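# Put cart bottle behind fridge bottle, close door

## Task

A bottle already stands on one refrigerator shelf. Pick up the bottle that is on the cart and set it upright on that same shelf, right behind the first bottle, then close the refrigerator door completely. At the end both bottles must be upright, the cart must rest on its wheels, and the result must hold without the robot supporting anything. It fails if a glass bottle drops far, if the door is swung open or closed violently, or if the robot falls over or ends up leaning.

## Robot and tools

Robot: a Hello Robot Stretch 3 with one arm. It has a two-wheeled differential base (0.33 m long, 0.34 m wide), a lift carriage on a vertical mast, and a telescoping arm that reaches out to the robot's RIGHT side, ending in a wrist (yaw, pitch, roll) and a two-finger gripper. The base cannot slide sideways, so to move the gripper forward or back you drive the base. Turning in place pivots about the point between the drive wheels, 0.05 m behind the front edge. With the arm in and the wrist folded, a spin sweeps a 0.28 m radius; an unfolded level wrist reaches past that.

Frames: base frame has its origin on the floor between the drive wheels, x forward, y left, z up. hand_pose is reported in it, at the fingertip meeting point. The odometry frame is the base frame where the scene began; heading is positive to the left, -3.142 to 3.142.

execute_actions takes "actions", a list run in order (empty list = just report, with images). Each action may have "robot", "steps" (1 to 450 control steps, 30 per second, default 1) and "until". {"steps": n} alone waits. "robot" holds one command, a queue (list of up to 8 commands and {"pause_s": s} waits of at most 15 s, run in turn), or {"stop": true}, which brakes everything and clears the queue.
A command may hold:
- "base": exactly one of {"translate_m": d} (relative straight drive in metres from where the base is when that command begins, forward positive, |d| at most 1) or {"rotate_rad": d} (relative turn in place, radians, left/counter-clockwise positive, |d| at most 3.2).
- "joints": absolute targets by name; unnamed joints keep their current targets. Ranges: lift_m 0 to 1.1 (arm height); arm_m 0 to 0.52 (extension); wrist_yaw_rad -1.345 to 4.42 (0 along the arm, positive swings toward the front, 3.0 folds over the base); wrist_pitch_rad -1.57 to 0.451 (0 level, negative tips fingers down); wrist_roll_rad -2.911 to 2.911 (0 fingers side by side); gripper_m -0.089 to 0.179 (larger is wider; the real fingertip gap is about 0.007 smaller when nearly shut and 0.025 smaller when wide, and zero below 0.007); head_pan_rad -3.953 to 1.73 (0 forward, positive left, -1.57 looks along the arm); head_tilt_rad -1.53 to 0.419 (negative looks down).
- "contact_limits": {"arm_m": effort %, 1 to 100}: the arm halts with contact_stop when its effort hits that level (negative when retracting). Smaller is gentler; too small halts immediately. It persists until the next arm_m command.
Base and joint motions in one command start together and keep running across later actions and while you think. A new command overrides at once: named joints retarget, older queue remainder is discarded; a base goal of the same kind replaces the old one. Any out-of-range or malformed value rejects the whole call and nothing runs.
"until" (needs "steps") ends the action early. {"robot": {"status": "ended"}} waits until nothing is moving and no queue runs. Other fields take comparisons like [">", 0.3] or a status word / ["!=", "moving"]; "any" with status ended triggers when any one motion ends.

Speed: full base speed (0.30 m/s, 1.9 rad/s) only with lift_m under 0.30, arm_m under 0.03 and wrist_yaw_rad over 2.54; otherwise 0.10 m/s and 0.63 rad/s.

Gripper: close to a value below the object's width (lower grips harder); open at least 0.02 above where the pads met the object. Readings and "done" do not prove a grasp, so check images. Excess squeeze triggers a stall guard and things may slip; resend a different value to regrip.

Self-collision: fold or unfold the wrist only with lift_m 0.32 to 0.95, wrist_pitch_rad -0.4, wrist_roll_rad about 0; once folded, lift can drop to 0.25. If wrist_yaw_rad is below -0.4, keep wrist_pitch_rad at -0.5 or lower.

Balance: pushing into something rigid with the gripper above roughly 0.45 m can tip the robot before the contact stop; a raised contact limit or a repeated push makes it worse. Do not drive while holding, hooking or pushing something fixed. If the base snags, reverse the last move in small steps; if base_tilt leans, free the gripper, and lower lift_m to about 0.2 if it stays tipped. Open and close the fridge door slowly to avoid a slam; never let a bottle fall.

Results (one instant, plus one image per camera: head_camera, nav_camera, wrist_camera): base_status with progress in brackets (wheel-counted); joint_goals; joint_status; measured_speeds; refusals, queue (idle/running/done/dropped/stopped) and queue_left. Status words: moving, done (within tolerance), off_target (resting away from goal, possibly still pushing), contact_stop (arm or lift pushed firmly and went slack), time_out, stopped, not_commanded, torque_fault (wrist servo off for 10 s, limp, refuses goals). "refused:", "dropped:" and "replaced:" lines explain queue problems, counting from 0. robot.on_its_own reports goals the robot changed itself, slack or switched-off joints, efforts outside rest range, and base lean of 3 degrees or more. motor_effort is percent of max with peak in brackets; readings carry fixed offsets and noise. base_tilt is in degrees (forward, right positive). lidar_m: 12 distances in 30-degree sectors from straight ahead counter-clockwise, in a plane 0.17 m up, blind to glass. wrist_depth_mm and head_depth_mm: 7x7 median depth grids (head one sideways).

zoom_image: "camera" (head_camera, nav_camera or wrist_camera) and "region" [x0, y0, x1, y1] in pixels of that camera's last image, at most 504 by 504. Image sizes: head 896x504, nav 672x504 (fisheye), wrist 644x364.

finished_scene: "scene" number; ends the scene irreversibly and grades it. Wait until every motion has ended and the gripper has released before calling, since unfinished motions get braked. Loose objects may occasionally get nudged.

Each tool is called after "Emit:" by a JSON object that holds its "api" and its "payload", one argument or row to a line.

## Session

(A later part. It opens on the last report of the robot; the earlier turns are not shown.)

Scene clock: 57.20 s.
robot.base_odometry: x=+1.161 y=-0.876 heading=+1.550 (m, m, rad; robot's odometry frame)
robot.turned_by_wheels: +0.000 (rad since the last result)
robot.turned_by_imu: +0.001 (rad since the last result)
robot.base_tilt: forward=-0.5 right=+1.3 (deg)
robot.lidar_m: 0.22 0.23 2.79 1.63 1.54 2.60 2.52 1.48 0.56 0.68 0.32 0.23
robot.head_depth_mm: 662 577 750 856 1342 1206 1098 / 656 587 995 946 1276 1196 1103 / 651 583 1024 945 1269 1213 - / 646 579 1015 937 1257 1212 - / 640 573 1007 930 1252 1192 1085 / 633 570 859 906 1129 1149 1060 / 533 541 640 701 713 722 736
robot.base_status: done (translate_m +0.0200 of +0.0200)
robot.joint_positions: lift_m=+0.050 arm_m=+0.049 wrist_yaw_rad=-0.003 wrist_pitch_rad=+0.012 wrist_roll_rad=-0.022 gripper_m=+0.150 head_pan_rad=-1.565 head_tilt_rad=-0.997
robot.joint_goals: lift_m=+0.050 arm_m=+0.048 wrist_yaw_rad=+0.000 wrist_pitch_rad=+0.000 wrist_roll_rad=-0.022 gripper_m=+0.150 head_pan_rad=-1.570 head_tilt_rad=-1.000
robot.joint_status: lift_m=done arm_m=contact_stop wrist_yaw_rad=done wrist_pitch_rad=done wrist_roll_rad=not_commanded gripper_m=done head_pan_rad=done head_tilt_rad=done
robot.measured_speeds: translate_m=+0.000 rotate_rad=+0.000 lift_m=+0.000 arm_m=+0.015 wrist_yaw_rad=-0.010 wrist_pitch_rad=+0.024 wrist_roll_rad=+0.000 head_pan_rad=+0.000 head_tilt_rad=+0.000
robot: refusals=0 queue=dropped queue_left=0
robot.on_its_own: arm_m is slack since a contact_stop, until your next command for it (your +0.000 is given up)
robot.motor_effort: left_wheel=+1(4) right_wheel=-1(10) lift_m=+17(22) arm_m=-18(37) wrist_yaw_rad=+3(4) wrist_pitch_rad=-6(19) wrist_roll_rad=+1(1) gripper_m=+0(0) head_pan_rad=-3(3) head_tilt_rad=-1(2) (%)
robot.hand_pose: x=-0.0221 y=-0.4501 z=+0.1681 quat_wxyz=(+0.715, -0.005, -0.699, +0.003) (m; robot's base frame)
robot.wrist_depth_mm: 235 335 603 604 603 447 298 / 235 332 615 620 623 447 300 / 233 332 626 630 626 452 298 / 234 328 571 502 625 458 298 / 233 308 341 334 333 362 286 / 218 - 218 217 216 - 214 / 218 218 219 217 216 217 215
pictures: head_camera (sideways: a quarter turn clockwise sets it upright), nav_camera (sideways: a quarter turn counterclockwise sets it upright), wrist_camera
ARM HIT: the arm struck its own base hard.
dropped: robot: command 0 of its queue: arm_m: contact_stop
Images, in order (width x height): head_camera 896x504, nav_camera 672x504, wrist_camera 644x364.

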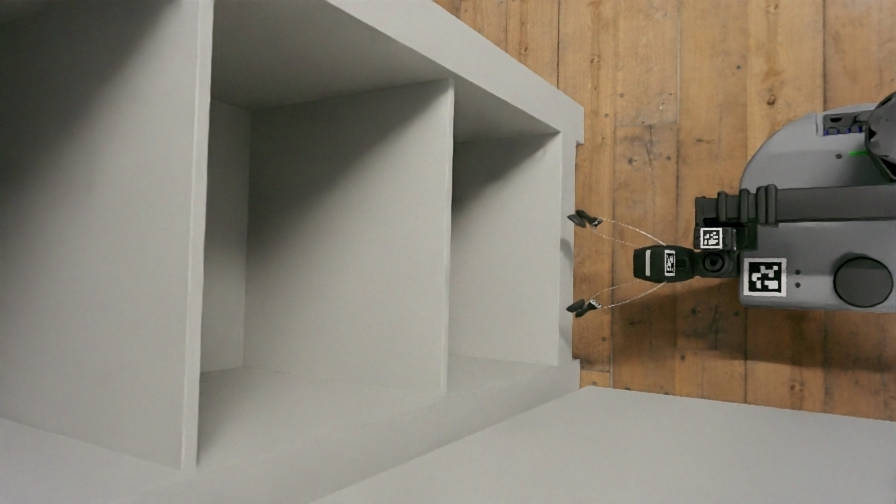

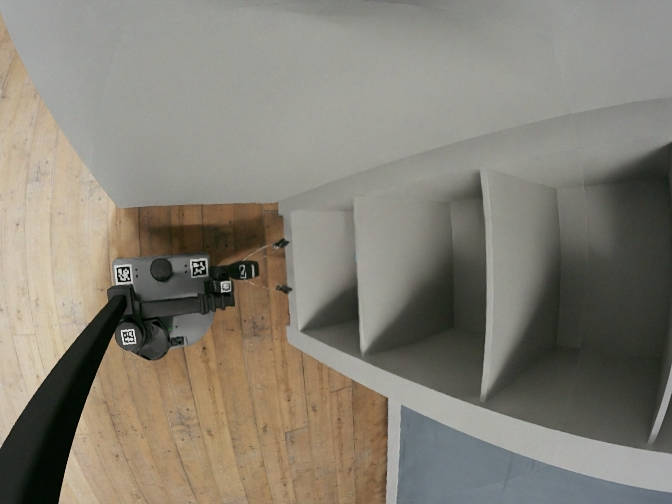

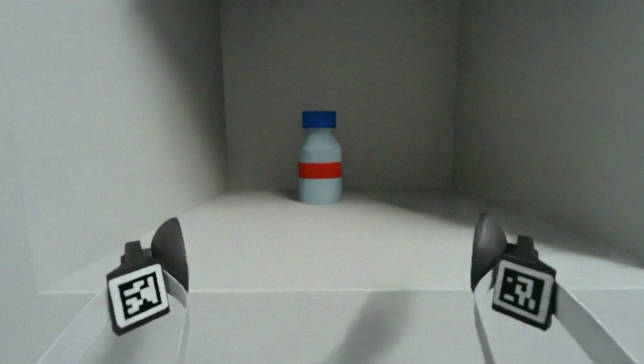

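Emit:
{"api": "execute_actions", "payload": {
  "actions": [
    {"robot":[{"joints":{"lift_m":0.35,"wrist_pitch_rad":-0.4}},{"joints":{"arm_m":0.0}},{"base":{"translate_m":-0.3}},{"joints":{"wrist_yaw_rad":3.0}},{"joints":{"lift_m":0.27,"head_pan_rad":0,"head_tilt_rad":-0.5}},{"base":{"rotate_rad":1.6}}],"steps":450,"until":{"robot":{"status":"ended"}}}
  ]
}}

Scene clock: 72.97 s.
robot.base_odometry: x=+1.154 y=-1.176 heading=-3.133 (m, m, rad; robot's odometry frame)
robot.turned_by_wheels: +1.600 (rad since the last result)
robot.turned_by_imu: +1.598 (rad since the last result)
robot.base_tilt: forward=-0.8 right=+2.1 (deg)
robot.lidar_m: 1.27 1.22 2.28 2.22 1.43 1.08 0.49 0.69 0.54 0.52 2.42 2.76
robot.head_depth_mm: 2233 2450 2739 2601 1936 1529 1264 / 2238 2463 2701 2578 1908 1513 1262 / 2255 2459 2703 2542 1900 1516 1249 / 2233 2453 2686 2543 1884 1499 1248 / 2254 2442 1702 1849 1815 1492 1245 / 2231 2442 1712 1769 1729 1483 1236 / 2235 2458 1467 1506 1635 1478 1225
robot.base_status: moving (rotate_rad +1.5998 of +1.6000)
robot.joint_positions: lift_m=+0.270 arm_m=+0.001 wrist_yaw_rad=+2.999 wrist_pitch_rad=-0.414 wrist_roll_rad=-0.022 gripper_m=+0.150 head_pan_rad=-0.007 head_tilt_rad=-0.507
robot.joint_goals: lift_m=+0.270 arm_m=+0.000 wrist_yaw_rad=+3.000 wrist_pitch_rad=-0.400 wrist_roll_rad=-0.022 gripper_m=+0.150 head_pan_rad=+0.000 head_tilt_rad=-0.500
robot.joint_status: lift_m=done arm_m=done wrist_yaw_rad=done wrist_pitch_rad=done wrist_roll_rad=not_commanded gripper_m=done head_pan_rad=done head_tilt_rad=done
robot.measured_speeds: translate_m=+0.000 rotate_rad=+0.000 lift_m=+0.000 arm_m=+0.000 wrist_yaw_rad=+0.000 wrist_pitch_rad=+0.000 wrist_roll_rad=+0.000 head_pan_rad=+0.000 head_tilt_rad=+0.000
robot: refusals=0 queue=running queue_left=0
robot.motor_effort: left_wheel=-3(8) right_wheel=+6(15) lift_m=+22(33) arm_m=-4(21) wrist_yaw_rad=+0(2) wrist_pitch_rad=+5(24) wrist_roll_rad=+1(1) gripper_m=+0(0) head_pan_rad=+3(44) head_tilt_rad=+2(25) (%)
robot.hand_pose: x=+0.0108 y=+0.0762 z=+0.2837 quat_wxyz=(+0.194, +0.693, +0.098, +0.688) (m; robot's base frame)
robot.wrist_depth_mm: - - - - - - - / - - - - - - - / - - - - - - - / 763 773 738 764 755 738 739 / 609 624 609 597 594 622 586 / 495 - - 514 492 - 489 / 442 - - - 422 419 415
pictures: head_camera (sideways: a quarter turn clockwise sets it upright), nav_camera (sideways: a quarter turn counterclockwise sets it upright), wrist_camera
ARM HIT: the arm struck its own base hard.
Images, in order (width x height): head_camera 896x504, nav_camera 672x504, wrist_camera 644x364.

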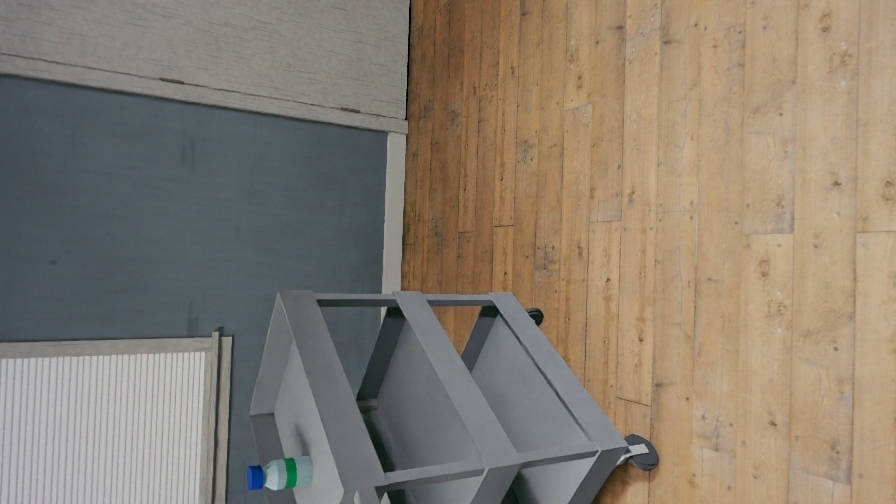

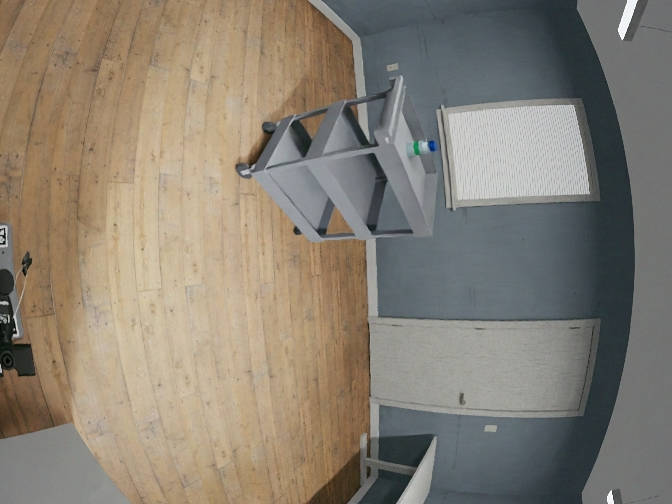

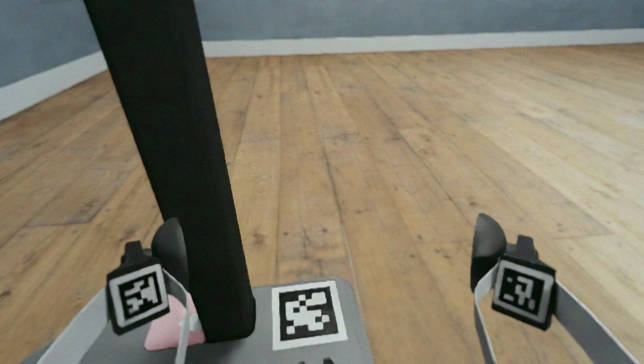

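Emit:
{"api": "execute_actions", "payload": {
  "actions": [
    {"robot":[{"base":{"translate_m":0.9}},{"base":{"rotate_rad":2.29}},{"joints":{"lift_m":0.94,"head_pan_rad":-1.57,"head_tilt_rad":-0.6}},{"joints":{"wrist_yaw_rad":0}},{"joints":{"lift_m":1.05,"arm_m":0.15}}],"steps":450,"until":{"robot":{"status":"ended"}}},
    {"steps":300,"until":{"robot":{"status":"ended"}}}
  ]
}}

Scene clock: 92.27 s.
robot.base_odometry: x=+0.254 y=-1.184 heading=-0.843 (m, m, rad; robot's odometry frame)
robot.turned_by_wheels: +2.290 (rad since the last result)
robot.turned_by_imu: +2.302 (rad since the last result)
robot.base_tilt: forward=-0.5 right=+1.3 (deg)
robot.lidar_m: 2.27 1.95 1.16 0.93 2.57 2.14 2.10 1.81 0.51 0.46 2.18 2.18
robot.head_depth_mm: 1600 - - 850 759 962 1133 / 1702 - - 844 677 934 1133 / 1889 - - 836 719 908 1113 / 2050 2274 - 832 645 898 1059 / 2261 2499 2737 859 633 874 973 / 2217 2403 2594 929 686 1359 1182 / 2041 2220 2408 2076 1587 1395 1176
robot.base_status: done (rotate_rad +2.2898 of +2.2900)
robot.joint_positions: lift_m=+1.050 arm_m=+0.150 wrist_yaw_rad=+0.001 wrist_pitch_rad=-0.415 wrist_roll_rad=-0.022 gripper_m=+0.150 head_pan_rad=-1.563 head_tilt_rad=-0.593
robot.joint_goals: lift_m=+1.050 arm_m=+0.150 wrist_yaw_rad=+0.000 wrist_pitch_rad=-0.400 wrist_roll_rad=-0.022 gripper_m=+0.150 head_pan_rad=-1.570 head_tilt_rad=-0.600
robot.joint_status: lift_m=done arm_m=done wrist_yaw_rad=done wrist_pitch_rad=done wrist_roll_rad=not_commanded gripper_m=done head_pan_rad=done head_tilt_rad=done
robot.measured_speeds: translate_m=+0.000 rotate_rad=+0.000 lift_m=+0.000 arm_m=+0.000 wrist_yaw_rad=+0.000 wrist_pitch_rad=+0.000 wrist_roll_rad=+0.000 head_pan_rad=+0.000 head_tilt_rad=+0.000
robot: refusals=0 queue=done queue_left=0
robot.motor_effort: left_wheel=-4(10) right_wheel=+6(15) lift_m=+26(25) arm_m=+4(7) wrist_yaw_rad=+0(1) wrist_pitch_rad=+5(5) wrist_roll_rad=+1(1) gripper_m=-1(0) head_pan_rad=-4(44) head_tilt_rad=-3(12) (%)
robot.hand_pose: x=-0.0214 y=-0.5195 z=+1.0633 quat_wxyz=(+0.700, +0.148, -0.684, -0.144) (m; robot's base frame)
robot.wrist_depth_mm: - - - - - - - / - - - - - - - / - - - - - - - / - - - 645 671 693 - / - - 578 583 557 579 528 / - - 464 471 482 - 464 / - - 413 410 406 403 405
pictures: head_camera (sideways: a quarter turn clockwise sets it upright), nav_camera (sideways: a quarter turn counterclockwise sets it upright), wrist_camera
Images, in order (width x height): head_camera 896x504, nav_camera 672x504, wrist_camera 644x364.

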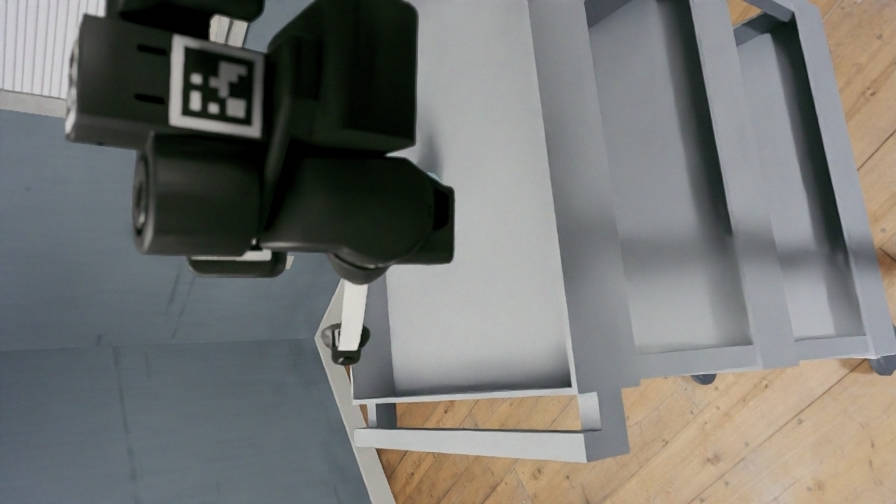

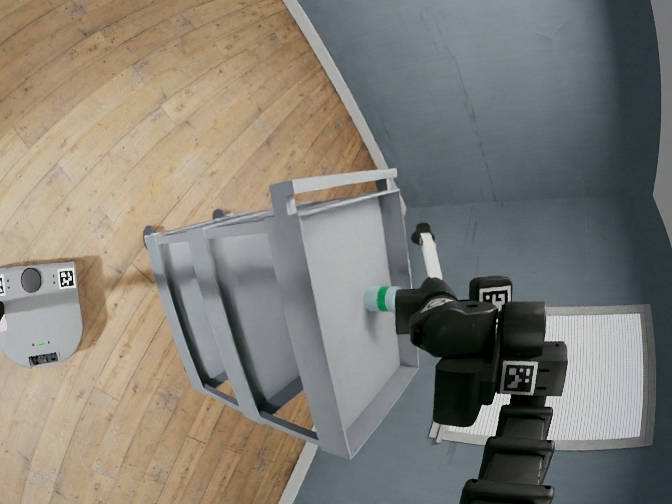

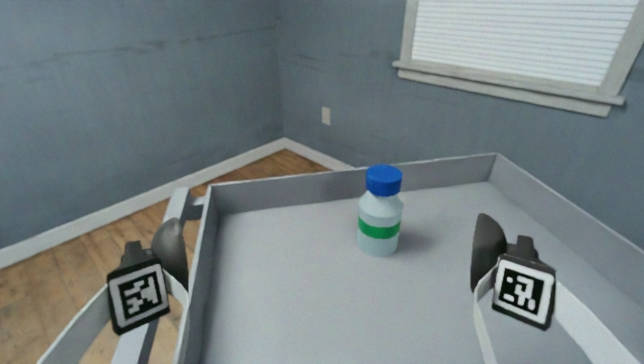

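Emit:
{"api": "execute_actions", "payload": {
  "actions": [
    {"robot":[{"base":{"translate_m":-0.095},"joints":{"arm_m":0.27}},{"joints":{"lift_m":0.85}}],"steps":450,"until":{"robot":{"status":"ended"}}}
  ]
}}

Scene clock: 97.70 s.
robot.base_odometry: x=+0.191 y=-1.113 heading=-0.843 (m, m, rad; robot's odometry frame)
robot.turned_by_wheels: +0.000 (rad since the last result)
robot.turned_by_imu: +0.000 (rad since the last result)
robot.base_tilt: forward=-0.6 right=+1.3 (deg)
robot.lidar_m: 2.35 1.46 1.02 0.95 2.50 2.06 2.02 1.75 0.53 0.47 0.48 2.25
robot.head_depth_mm: 1549 1672 1812 862 - - - / 1667 1809 1906 1005 1014 958 1142 / 1811 1985 2062 - 1007 929 1126 / 1963 2194 2289 860 726 902 1108 / 2169 2436 2621 888 644 898 1075 / 2266 2523 2677 849 631 893 983 / 2092 2274 2446 846 613 1288 1177
robot.base_status: done (translate_m -0.0950 of -0.0950)
robot.joint_positions: lift_m=+0.850 arm_m=+0.270 wrist_yaw_rad=+0.001 wrist_pitch_rad=-0.415 wrist_roll_rad=-0.022 gripper_m=+0.150 head_pan_rad=-1.563 head_tilt_rad=-0.593
robot.joint_goals: lift_m=+0.850 arm_m=+0.270 wrist_yaw_rad=+0.000 wrist_pitch_rad=-0.400 wrist_roll_rad=-0.022 gripper_m=+0.150 head_pan_rad=-1.570 head_tilt_rad=-0.600
robot.joint_status: lift_m=done arm_m=done wrist_yaw_rad=done wrist_pitch_rad=done wrist_roll_rad=not_commanded gripper_m=done head_pan_rad=done head_tilt_rad=done
robot.measured_speeds: translate_m=+0.000 rotate_rad=+0.000 lift_m=+0.000 arm_m=+0.000 wrist_yaw_rad=+0.000 wrist_pitch_rad=+0.000 wrist_roll_rad=+0.000 head_pan_rad=+0.000 head_tilt_rad=+0.000
robot: refusals=0 queue=done queue_left=0
robot.motor_effort: left_wheel=-4(8) right_wheel=+5(6) lift_m=+21(27) arm_m=+4(6) wrist_yaw_rad=+0(1) wrist_pitch_rad=+5(5) wrist_roll_rad=+1(1) gripper_m=+0(0) head_pan_rad=-3(3) head_tilt_rad=-3(3) (%)
robot.hand_pose: x=-0.0214 y=-0.6395 z=+0.8635 quat_wxyz=(+0.700, +0.148, -0.684, -0.144) (m; robot's base frame)
robot.wrist_depth_mm: - - - - - - 987 / - - - 274 478 483 - / 364 417 429 286 469 442 360 / 325 358 359 317 353 348 334 / 283 296 280 277 278 288 275 / 235 - 233 232 230 - 229 / 207 197 198 197 198 196 196
pictures: head_camera (sideways: a quarter turn clockwise sets it upright), nav_camera (sideways: a quarter turn counterclockwise sets it upright), wrist_camera
Images, in order (width x height): head_camera 896x504, nav_camera 672x504, wrist_camera 644x364.

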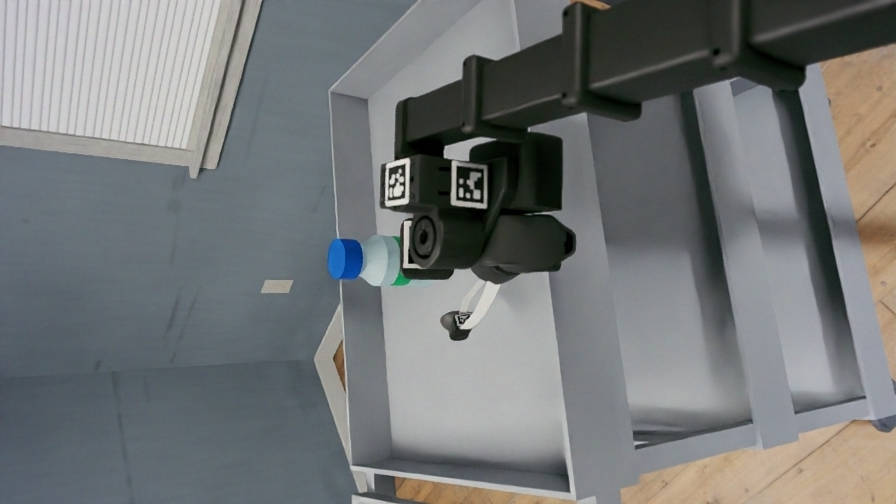

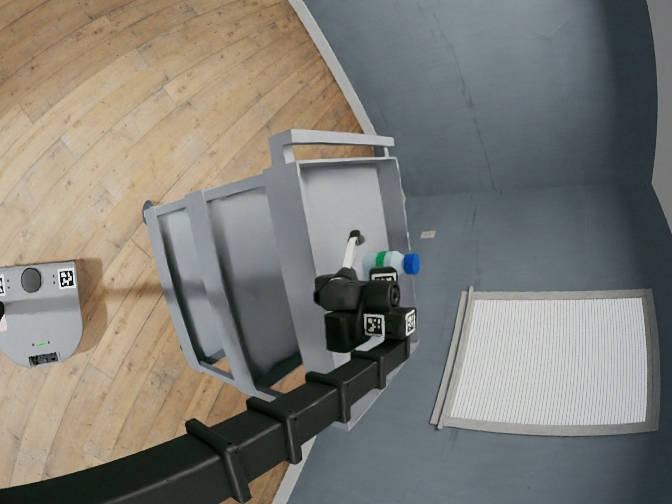

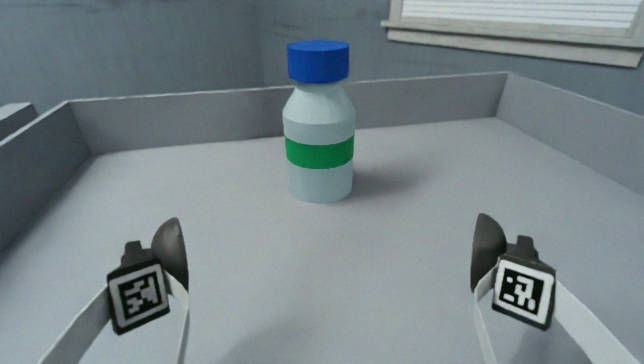

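Emit:
{"api": "execute_actions", "payload": {
  "actions": [
    {"robot":{"joints":{"arm_m":0.41}},"steps":450,"until":{"robot":{"status":"ended"}}}
  ]
}}

Scene clock: 100.17 s.
robot.base_odometry: x=+0.191 y=-1.113 heading=-0.843 (m, m, rad; robot's odometry frame)
robot.turned_by_wheels: +0.000 (rad since the last result)
robot.turned_by_imu: +0.000 (rad since the last result)
robot.base_tilt: forward=-0.5 right=+1.4 (deg)
robot.lidar_m: 2.36 1.45 1.02 0.95 2.51 2.07 2.02 1.74 0.53 0.47 0.48 2.25
robot.head_depth_mm: 1549 1669 1807 864 682 - - / 1671 1807 1921 - 1012 959 1142 / 1826 1978 2120 808 679 928 1123 / 1972 2188 2362 813 716 899 1104 / 2176 2434 2648 856 643 896 1075 / 2259 2488 2672 853 629 890 986 / 2102 2285 2418 846 614 1291 1176
robot.base_status: done (translate_m -0.0950 of -0.0950)
robot.joint_positions: lift_m=+0.850 arm_m=+0.410 wrist_yaw_rad=+0.000 wrist_pitch_rad=-0.415 wrist_roll_rad=-0.022 gripper_m=+0.150 head_pan_rad=-1.563 head_tilt_rad=-0.593
robot.joint_goals: lift_m=+0.850 arm_m=+0.410 wrist_yaw_rad=+0.000 wrist_pitch_rad=-0.400 wrist_roll_rad=-0.022 gripper_m=+0.150 head_pan_rad=-1.570 head_tilt_rad=-0.600
robot.joint_status: lift_m=done arm_m=done wrist_yaw_rad=done wrist_pitch_rad=done wrist_roll_rad=not_commanded gripper_m=done head_pan_rad=done head_tilt_rad=done
robot.measured_speeds: translate_m=+0.000 rotate_rad=+0.000 lift_m=+0.000 arm_m=+0.000 wrist_yaw_rad=+0.000 wrist_pitch_rad=+0.000 wrist_roll_rad=+0.000 head_pan_rad=+0.000 head_tilt_rad=+0.000
robot: refusals=0 queue=done queue_left=0
robot.motor_effort: left_wheel=-3(3) right_wheel=+4(5) lift_m=+21(21) arm_m=+3(4) wrist_yaw_rad=+0(0) wrist_pitch_rad=+5(5) wrist_roll_rad=+1(1) gripper_m=+0(0) head_pan_rad=-3(4) head_tilt_rad=-4(3) (%)
robot.hand_pose: x=-0.0214 y=-0.7795 z=+0.8635 quat_wxyz=(+0.700, +0.147, -0.684, -0.144) (m; robot's base frame)
robot.wrist_depth_mm: - - - - - - 882 / - - - - - - 924 / - - 306 135 341 363 346 / 291 305 318 154 350 348 323 / 282 296 280 157 275 286 276 / 235 - 230 179 230 - 229 / 206 195 197 193 196 196 196
pictures: head_camera (sideways: a quarter turn clockwise sets it upright), nav_camera (sideways: a quarter turn counterclockwise sets it upright), wrist_camera
Images, in order (width x height): head_camera 896x504, nav_camera 672x504, wrist_camera 644x364.

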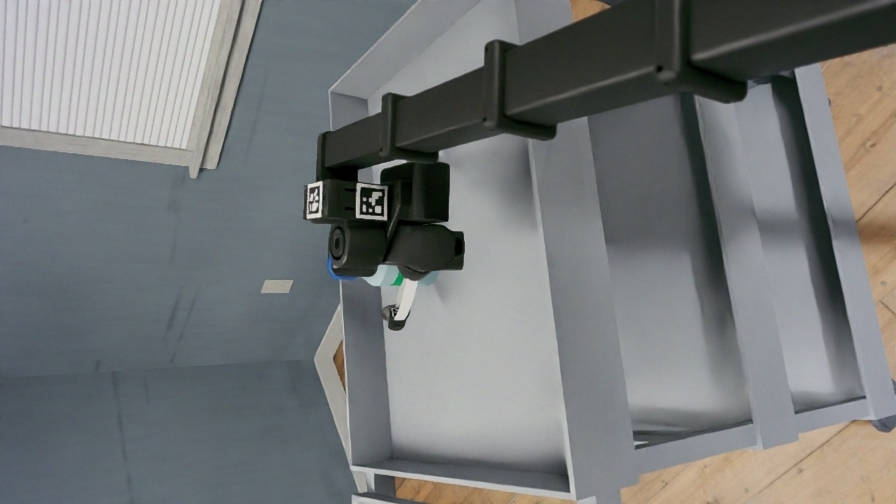

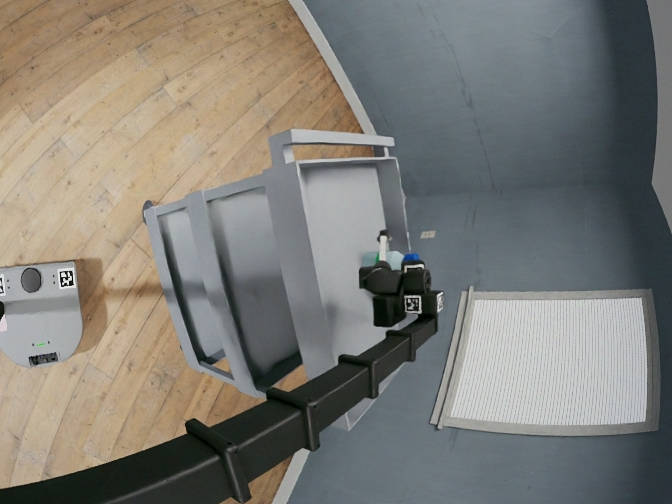

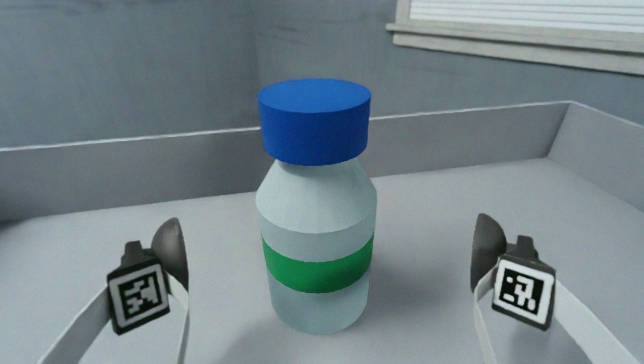

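Emit:
{"api": "execute_actions", "payload": {
  "actions": [
    {"robot":[{"joints":{"gripper_m":0.03}},{"joints":{"lift_m":1.0}},{"joints":{"arm_m":0.0}},{"base":{"translate_m":0.095}},{"base":{"rotate_rad":0.84}},{"base":{"translate_m":0.86},"joints":{"lift_m":0.3,"head_tilt_rad":-1.0}},{"base":{"rotate_rad":1.54}},{"base":{"translate_m":0.19}}],"steps":450,"until":{"robot":{"status":"ended"}}},
    {"steps":450,"until":{"robot":{"status":"ended"}}}
  ]
}}

Scene clock: 129.20 s.
robot.base_odometry: x=+1.121 y=-0.997 heading=+1.536 (m, m, rad; robot's odometry frame)
robot.turned_by_wheels: +2.380 (rad since the last result)
robot.turned_by_imu: +2.399 (rad since the last result)
robot.base_tilt: forward=-0.5 right=+1.3 (deg)
robot.lidar_m: 0.33 0.34 2.72 1.46 1.39 2.49 2.41 1.51 0.56 0.72 0.46 0.34
robot.head_depth_mm: 513 572 743 1521 1342 1214 1096 / 651 620 745 920 1337 1204 1108 / 663 1043 1020 1012 1277 1215 - / 658 1054 1026 1278 1276 - - / 653 1058 1017 1299 1279 1186 1081 / 647 1040 1009 1212 1277 1180 1075 / 641 773 841 931 1032 1058 1043
robot.base_status: done (translate_m +0.1900 of +0.1900)
robot.joint_positions: lift_m=+0.300 arm_m=+0.001 wrist_yaw_rad=+0.000 wrist_pitch_rad=-0.421 wrist_roll_rad=-0.022 gripper_m=+0.030 head_pan_rad=-1.563 head_tilt_rad=-0.988
robot.joint_goals: lift_m=+0.300 arm_m=+0.000 wrist_yaw_rad=+0.000 wrist_pitch_rad=-0.400 wrist_roll_rad=-0.022 gripper_m=+0.030 head_pan_rad=-1.570 head_tilt_rad=-1.000
robot.joint_status: lift_m=done arm_m=done wrist_yaw_rad=done wrist_pitch_rad=done wrist_roll_rad=not_commanded gripper_m=done head_pan_rad=done head_tilt_rad=done
robot.measured_speeds: translate_m=+0.000 rotate_rad=+0.000 lift_m=+0.000 arm_m=+0.000 wrist_yaw_rad=+0.000 wrist_pitch_rad=+0.000 wrist_roll_rad=+0.000 head_pan_rad=+0.000 head_tilt_rad=+0.000
robot: refusals=0 queue=done queue_left=0
robot.motor_effort: left_wheel=-4(7) right_wheel=+6(10) lift_m=+21(28) arm_m=-4(6) wrist_yaw_rad=+0(4) wrist_pitch_rad=+7(18) wrist_roll_rad=+1(1) gripper_m=+0(84) head_pan_rad=-4(4) head_tilt_rad=-5(28) (%)
robot.hand_pose: x=-0.0214 y=-0.3705 z=+0.3122 quat_wxyz=(+0.699, +0.150, -0.684, -0.146) (m; robot's base frame)
robot.wrist_depth_mm: 337 484 658 639 608 285 252 / 335 488 700 725 609 289 282 / 340 487 731 734 599 309 870 / 359 489 579 569 514 335 787 / 390 444 455 451 445 378 641 / 399 440 436 433 416 453 516 / 394 457 453 456 452 457 448
pictures: head_camera (sideways: a quarter turn clockwise sets it upright), nav_camera (sideways: a quarter turn counterclockwise sets it upright), wrist_camera
Images, in order (width x height): head_camera 896x504, nav_camera 672x504, wrist_camera 644x364.

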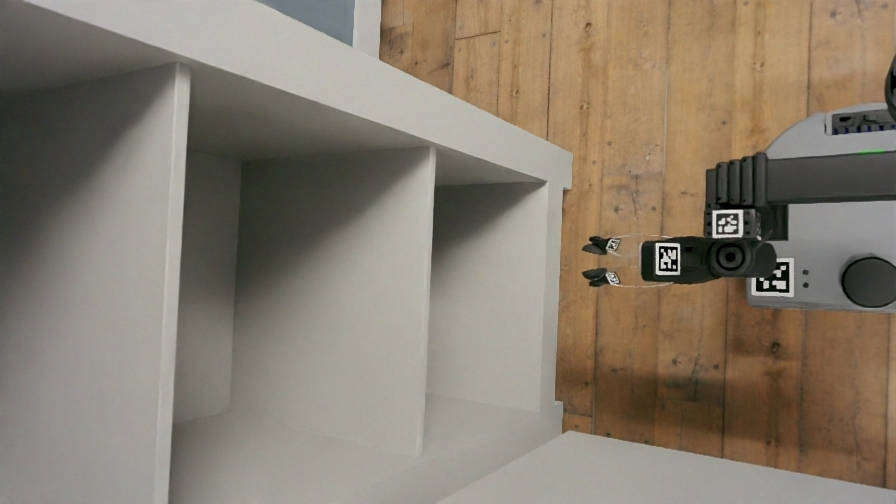

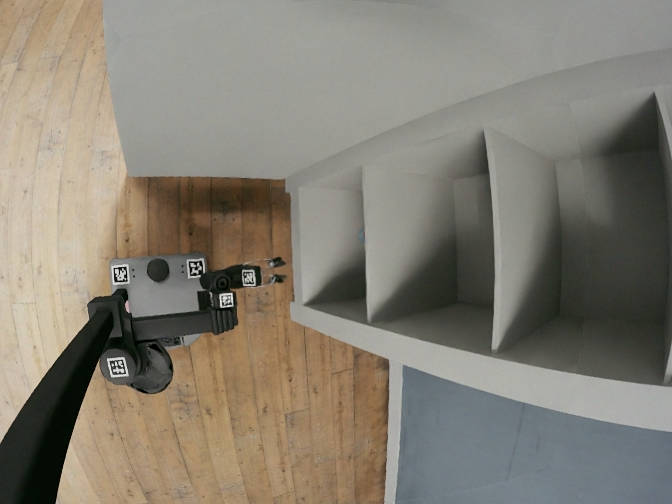

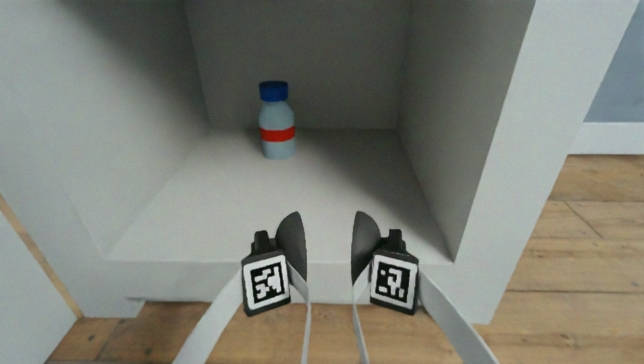

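The bottle isn't in the gripper, so I'm looking back toward the cart for it.

Emit:
{"api": "execute_actions", "payload": {
  "actions": [
    {"robot":{"joints":{"head_pan_rad":1.73,"head_tilt_rad":-0.6}},"steps":200,"until":{"robot":{"status":"ended"}}}
  ]
}}

Scene clock: 131.80 s.
robot.base_odometry: x=+1.121 y=-0.997 heading=+1.536 (m, m, rad; robot's odometry frame)
robot.turned_by_wheels: +0.000 (rad since the last result)
robot.turned_by_imu: +0.001 (rad since the last result)
robot.base_tilt: forward=-0.5 right=+1.3 (deg)
robot.lidar_m: 0.33 0.34 2.73 1.46 1.38 2.49 2.41 1.51 0.56 0.73 0.46 0.34
robot.head_depth_mm: 2127 2352 2622 2223 1736 1422 1197 / 2176 2418 2655 2213 1732 1409 1196 / 2225 2457 2720 2191 1708 1401 1187 / 2243 2472 2682 2095 1715 1396 1189 / 2280 1719 1837 1947 1692 1388 1183 / 2298 1710 1761 1824 1688 1396 - / 2317 2479 - - - - -
robot.base_status: done (translate_m +0.1900 of +0.1900)
robot.joint_positions: lift_m=+0.300 arm_m=+0.001 wrist_yaw_rad=+0.000 wrist_pitch_rad=-0.421 wrist_roll_rad=-0.022 gripper_m=+0.030 head_pan_rad=+1.723 head_tilt_rad=-0.606
robot.joint_goals: lift_m=+0.300 arm_m=+0.000 wrist_yaw_rad=+0.000 wrist_pitch_rad=-0.400 wrist_roll_rad=-0.022 gripper_m=+0.030 head_pan_rad=+1.730 head_tilt_rad=-0.600
robot.joint_status: lift_m=done arm_m=done wrist_yaw_rad=done wrist_pitch_rad=done wrist_roll_rad=not_commanded gripper_m=done head_pan_rad=done head_tilt_rad=done
robot.measured_speeds: translate_m=+0.000 rotate_rad=+0.000 lift_m=+0.000 arm_m=+0.000 wrist_yaw_rad=+0.000 wrist_pitch_rad=+0.000 wrist_roll_rad=+0.000 head_pan_rad=+0.000 head_tilt_rad=+0.000
robot: refusals=0 queue=done queue_left=0
robot.motor_effort: left_wheel=-4(4) right_wheel=+5(5) lift_m=+21(21) arm_m=-4(5) wrist_yaw_rad=+1(0) wrist_pitch_rad=+8(7) wrist_roll_rad=+1(1) gripper_m=+0(0) head_pan_rad=+3(44) head_tilt_rad=+2(23) (%)
robot.hand_pose: x=-0.0214 y=-0.3705 z=+0.3122 quat_wxyz=(+0.699, +0.150, -0.684, -0.146) (m; robot's base frame)
robot.wrist_depth_mm: 339 485 654 656 610 285 253 / 337 485 702 708 599 286 285 / 339 488 728 764 602 306 872 / 357 490 580 561 517 334 777 / 392 440 453 459 446 385 642 / 393 443 436 430 413 452 512 / 389 454 456 451 449 450 451
pictures: head_camera (sideways: a quarter turn clockwise sets it upright), nav_camera (sideways: a quarter turn counterclockwise sets it upright), wrist_camera
Images, in order (width x height): head_camera 896x504, nav_camera 672x504, wrist_camera 644x364.

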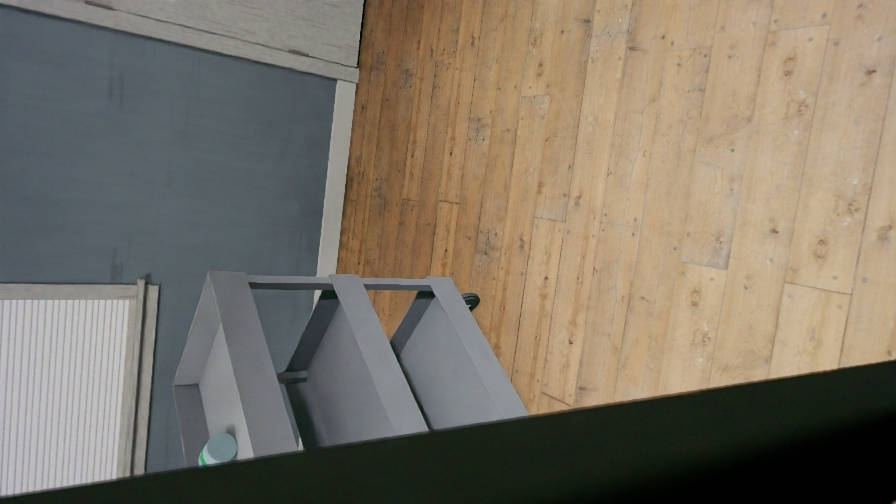

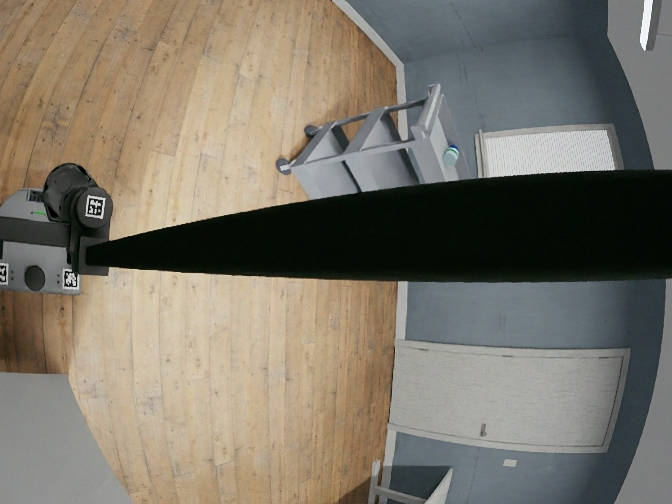

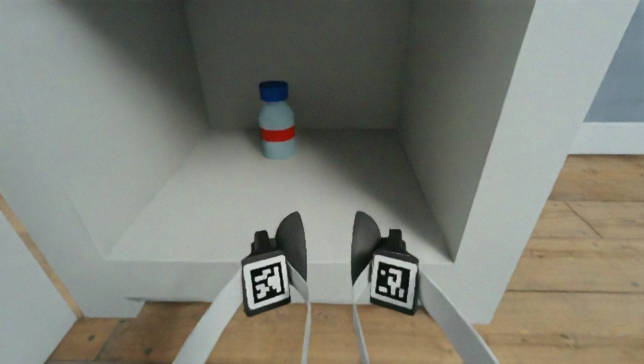

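Emit:
{"api": "execute_actions", "payload": {
  "actions": [
    {"robot":[{"base":{"translate_m":-0.19}},{"base":{"rotate_rad":-1.54}},{"base":{"translate_m":-0.86},"joints":{"lift_m":1.05,"head_tilt_rad":-0.6,"head_pan_rad":-1.57,"gripper_m":0.15,"wrist_pitch_rad":-0.9}},{"base":{"rotate_rad":-0.84}},{"base":{"translate_m":-0.095},"joints":{"arm_m":0.4}}],"steps":450,"until":{"robot":{"status":"ended"}}},
    {"steps":450,"until":{"robot":{"status":"ended"}}}
  ]
}}

Scene clock: 155.10 s.
robot.base_odometry: x=+0.191 y=-1.113 heading=-0.843 (m, m, rad; robot's odometry frame)
robot.turned_by_wheels: -2.380 (rad since the last result)
robot.turned_by_imu: -2.389 (rad since the last result)
robot.base_tilt: forward=-0.5 right=+1.4 (deg)
robot.lidar_m: 2.35 1.46 1.02 0.95 2.50 2.06 2.02 1.75 0.53 0.48 0.48 2.25
robot.head_depth_mm: 1519 1711 1824 836 950 962 1205 / 1639 1814 1873 862 697 952 1134 / - - 2051 857 736 944 1117 / 1963 2242 1001 845 661 912 1104 / 2172 2436 2587 840 700 889 1087 / 2263 2488 2641 834 629 884 1046 / 2083 2303 2462 833 627 1315 1169
robot.base_status: done (translate_m -0.0950 of -0.0950)
robot.joint_positions: lift_m=+1.050 arm_m=+0.400 wrist_yaw_rad=+0.000 wrist_pitch_rad=-0.906 wrist_roll_rad=-0.021 gripper_m=+0.150 head_pan_rad=-1.563 head_tilt_rad=-0.606
robot.joint_goals: lift_m=+1.050 arm_m=+0.400 wrist_yaw_rad=+0.000 wrist_pitch_rad=-0.900 wrist_roll_rad=-0.021 gripper_m=+0.150 head_pan_rad=-1.570 head_tilt_rad=-0.600
robot.joint_status: lift_m=done arm_m=done wrist_yaw_rad=done wrist_pitch_rad=done wrist_roll_rad=not_commanded gripper_m=done head_pan_rad=done head_tilt_rad=done
robot.measured_speeds: translate_m=+0.000 rotate_rad=+0.000 lift_m=+0.000 arm_m=+0.000 wrist_yaw_rad=+0.000 wrist_pitch_rad=+0.000 wrist_roll_rad=+0.000 head_pan_rad=+0.000 head_tilt_rad=+0.000
robot: refusals=0 queue=done queue_left=0
robot.motor_effort: left_wheel=+3(8) right_wheel=-4(9) lift_m=+26(26) arm_m=+4(6) wrist_yaw_rad=+1(0) wrist_pitch_rad=+2(9) wrist_roll_rad=+1(1) gripper_m=+0(82) head_pan_rad=-4(45) head_tilt_rad=+2(2) (%)
robot.hand_pose: x=-0.0216 y=-0.6837 z=+0.9720 quat_wxyz=(+0.643, +0.313, -0.629, -0.307) (m; robot's base frame)
robot.wrist_depth_mm: - - - - - - - / - - 412 426 443 453 - / 376 420 422 372 431 428 385 / 353 392 391 320 391 386 363 / 332 366 356 352 356 364 351 / 309 - 330 329 330 - 327 / 294 306 307 304 305 302 305
pictures: head_camera (sideways: a quarter turn clockwise sets it upright), nav_camera (sideways: a quarter turn counterclockwise sets it upright), wrist_camera
Images, in order (width x height): head_camera 896x504, nav_camera 672x504, wrist_camera 644x364.

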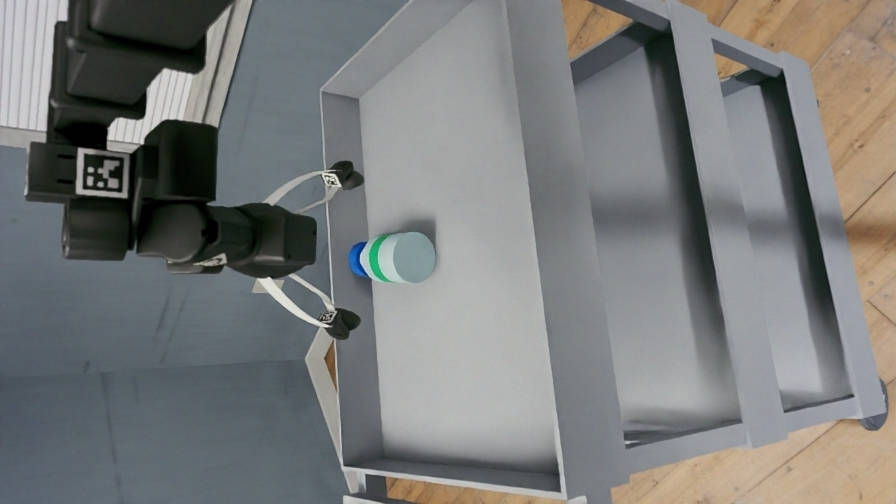

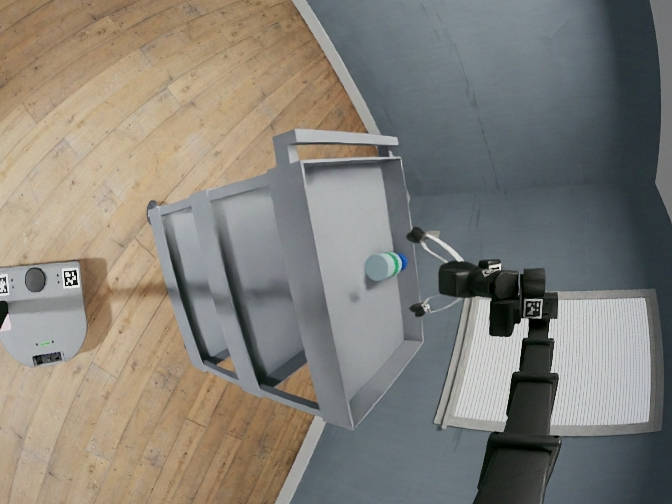

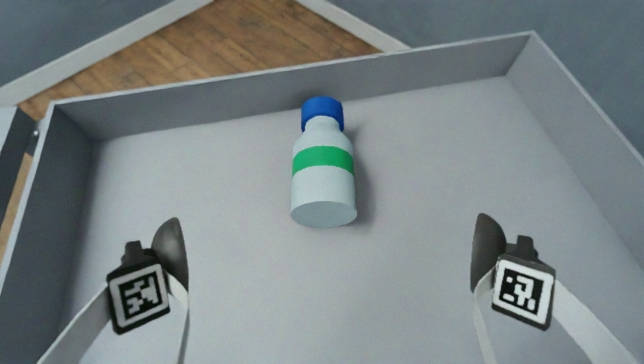

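Emit:
{"api": "execute_actions", "payload": {
  "actions": [
    {"robot":[{"joints":{"arm_m":0.51}},{"joints":{"lift_m":0.905}},{"joints":{"gripper_m":-0.03}},{"pause_s":1},{"joints":{"arm_m":0.29}},{"joints":{"gripper_m":0.15}},{"joints":{"lift_m":1.08}},{"joints":{"wrist_pitch_rad":-1.57,"arm_m":0.45}}],"steps":450,"until":{"robot":{"status":"ended"}}},
    {"steps":450,"until":{"robot":{"status":"ended"}}}
  ]
}}

Scene clock: 172.57 s.
robot.base_odometry: x=+0.191 y=-1.113 heading=-0.843 (m, m, rad; robot's odometry frame)
robot.turned_by_wheels: +0.000 (rad since the last result)
robot.turned_by_imu: +0.003 (rad since the last result)
robot.base_tilt: forward=-0.5 right=+1.2 (deg)
robot.lidar_m: 2.36 1.46 1.02 0.95 2.51 2.06 2.02 1.75 0.53 0.48 0.48 2.25
robot.head_depth_mm: - 1680 1811 837 954 957 1199 / 1712 1810 1878 862 698 954 1133 / - 1995 2057 850 735 941 1120 / 2031 2225 1009 817 664 915 1100 / 2191 2430 2588 837 699 884 1093 / 2258 2476 2625 834 631 884 1039 / 2103 2295 2438 829 627 1311 1169
robot.base_status: done (translate_m -0.0950 of -0.0950)
robot.joint_positions: lift_m=+1.080 arm_m=+0.450 wrist_yaw_rad=+0.000 wrist_pitch_rad=-1.563 wrist_roll_rad=-0.021 gripper_m=+0.150 head_pan_rad=-1.563 head_tilt_rad=-0.606
robot.joint_goals: lift_m=+1.080 arm_m=+0.450 wrist_yaw_rad=+0.000 wrist_pitch_rad=-1.570 wrist_roll_rad=-0.021 gripper_m=+0.150 head_pan_rad=-1.570 head_tilt_rad=-0.600
robot.joint_status: lift_m=done arm_m=done wrist_yaw_rad=done wrist_pitch_rad=done wrist_roll_rad=not_commanded gripper_m=done head_pan_rad=done head_tilt_rad=done
robot.measured_speeds: translate_m=+0.000 rotate_rad=+0.000 lift_m=+0.000 arm_m=+0.000 wrist_yaw_rad=+0.000 wrist_pitch_rad=+0.000 wrist_roll_rad=+0.000 head_pan_rad=+0.000 head_tilt_rad=+0.000
robot: refusals=0 queue=done queue_left=0
robot.motor_effort: left_wheel=+3(3) right_wheel=-4(5) lift_m=+26(25) arm_m=+4(4) wrist_yaw_rad=+1(1) wrist_pitch_rad=-2(9) wrist_roll_rad=+1(1) gripper_m=+0(100) head_pan_rad=-3(3) head_tilt_rad=+2(2) (%)
robot.hand_pose: x=-0.0216 y=-0.5725 z=+0.9622 quat_wxyz=(+0.507, +0.503, -0.496, -0.493) (m; robot's base frame)
robot.wrist_depth_mm: 308 306 308 309 311 309 308 / 312 315 315 315 315 315 315 / 311 322 322 268 320 324 322 / 302 332 330 267 330 330 332 / 291 335 338 336 337 324 306 / 289 - 325 297 - - - / 290 - - - - - -
pictures: head_camera (sideways: a quarter turn clockwise sets it upright), nav_camera (sideways: a quarter turn counterclockwise sets it upright), wrist_camera
Images, in order (width x height): head_camera 896x504, nav_camera 672x504, wrist_camera 644x364.

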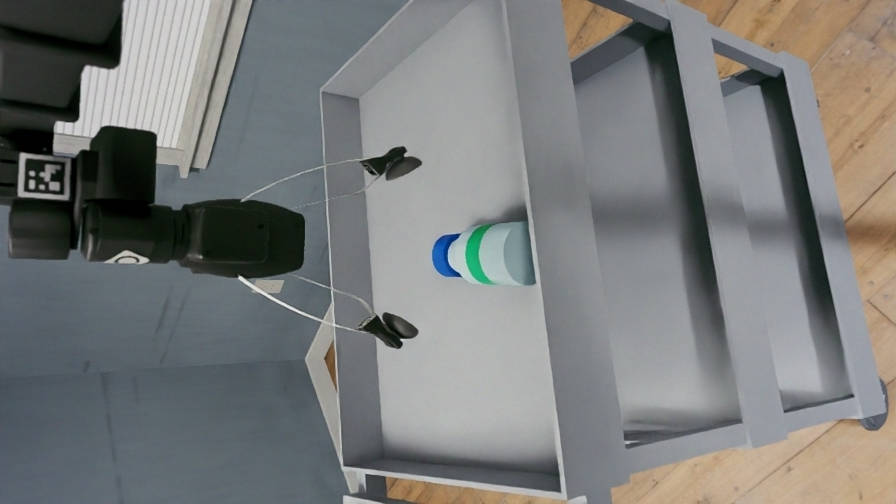

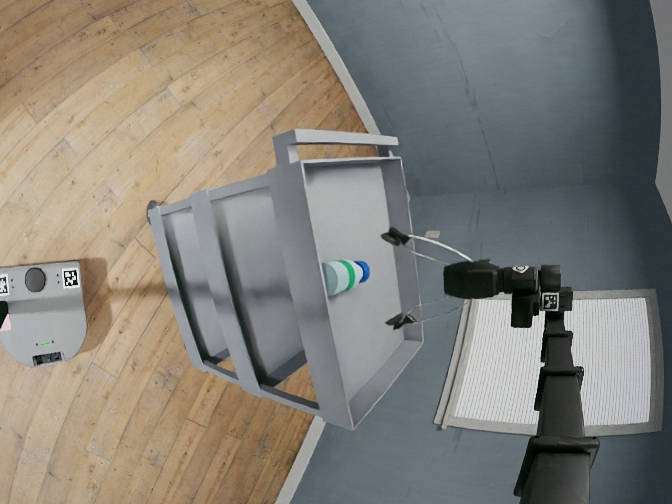

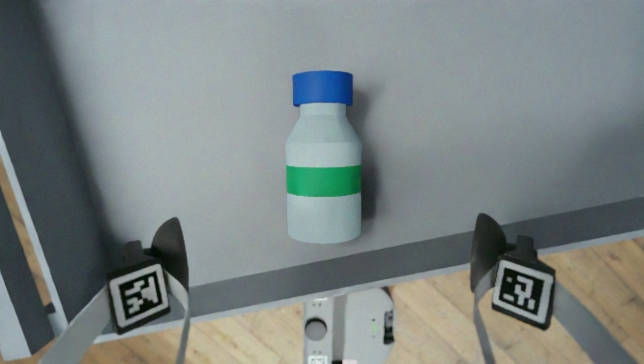

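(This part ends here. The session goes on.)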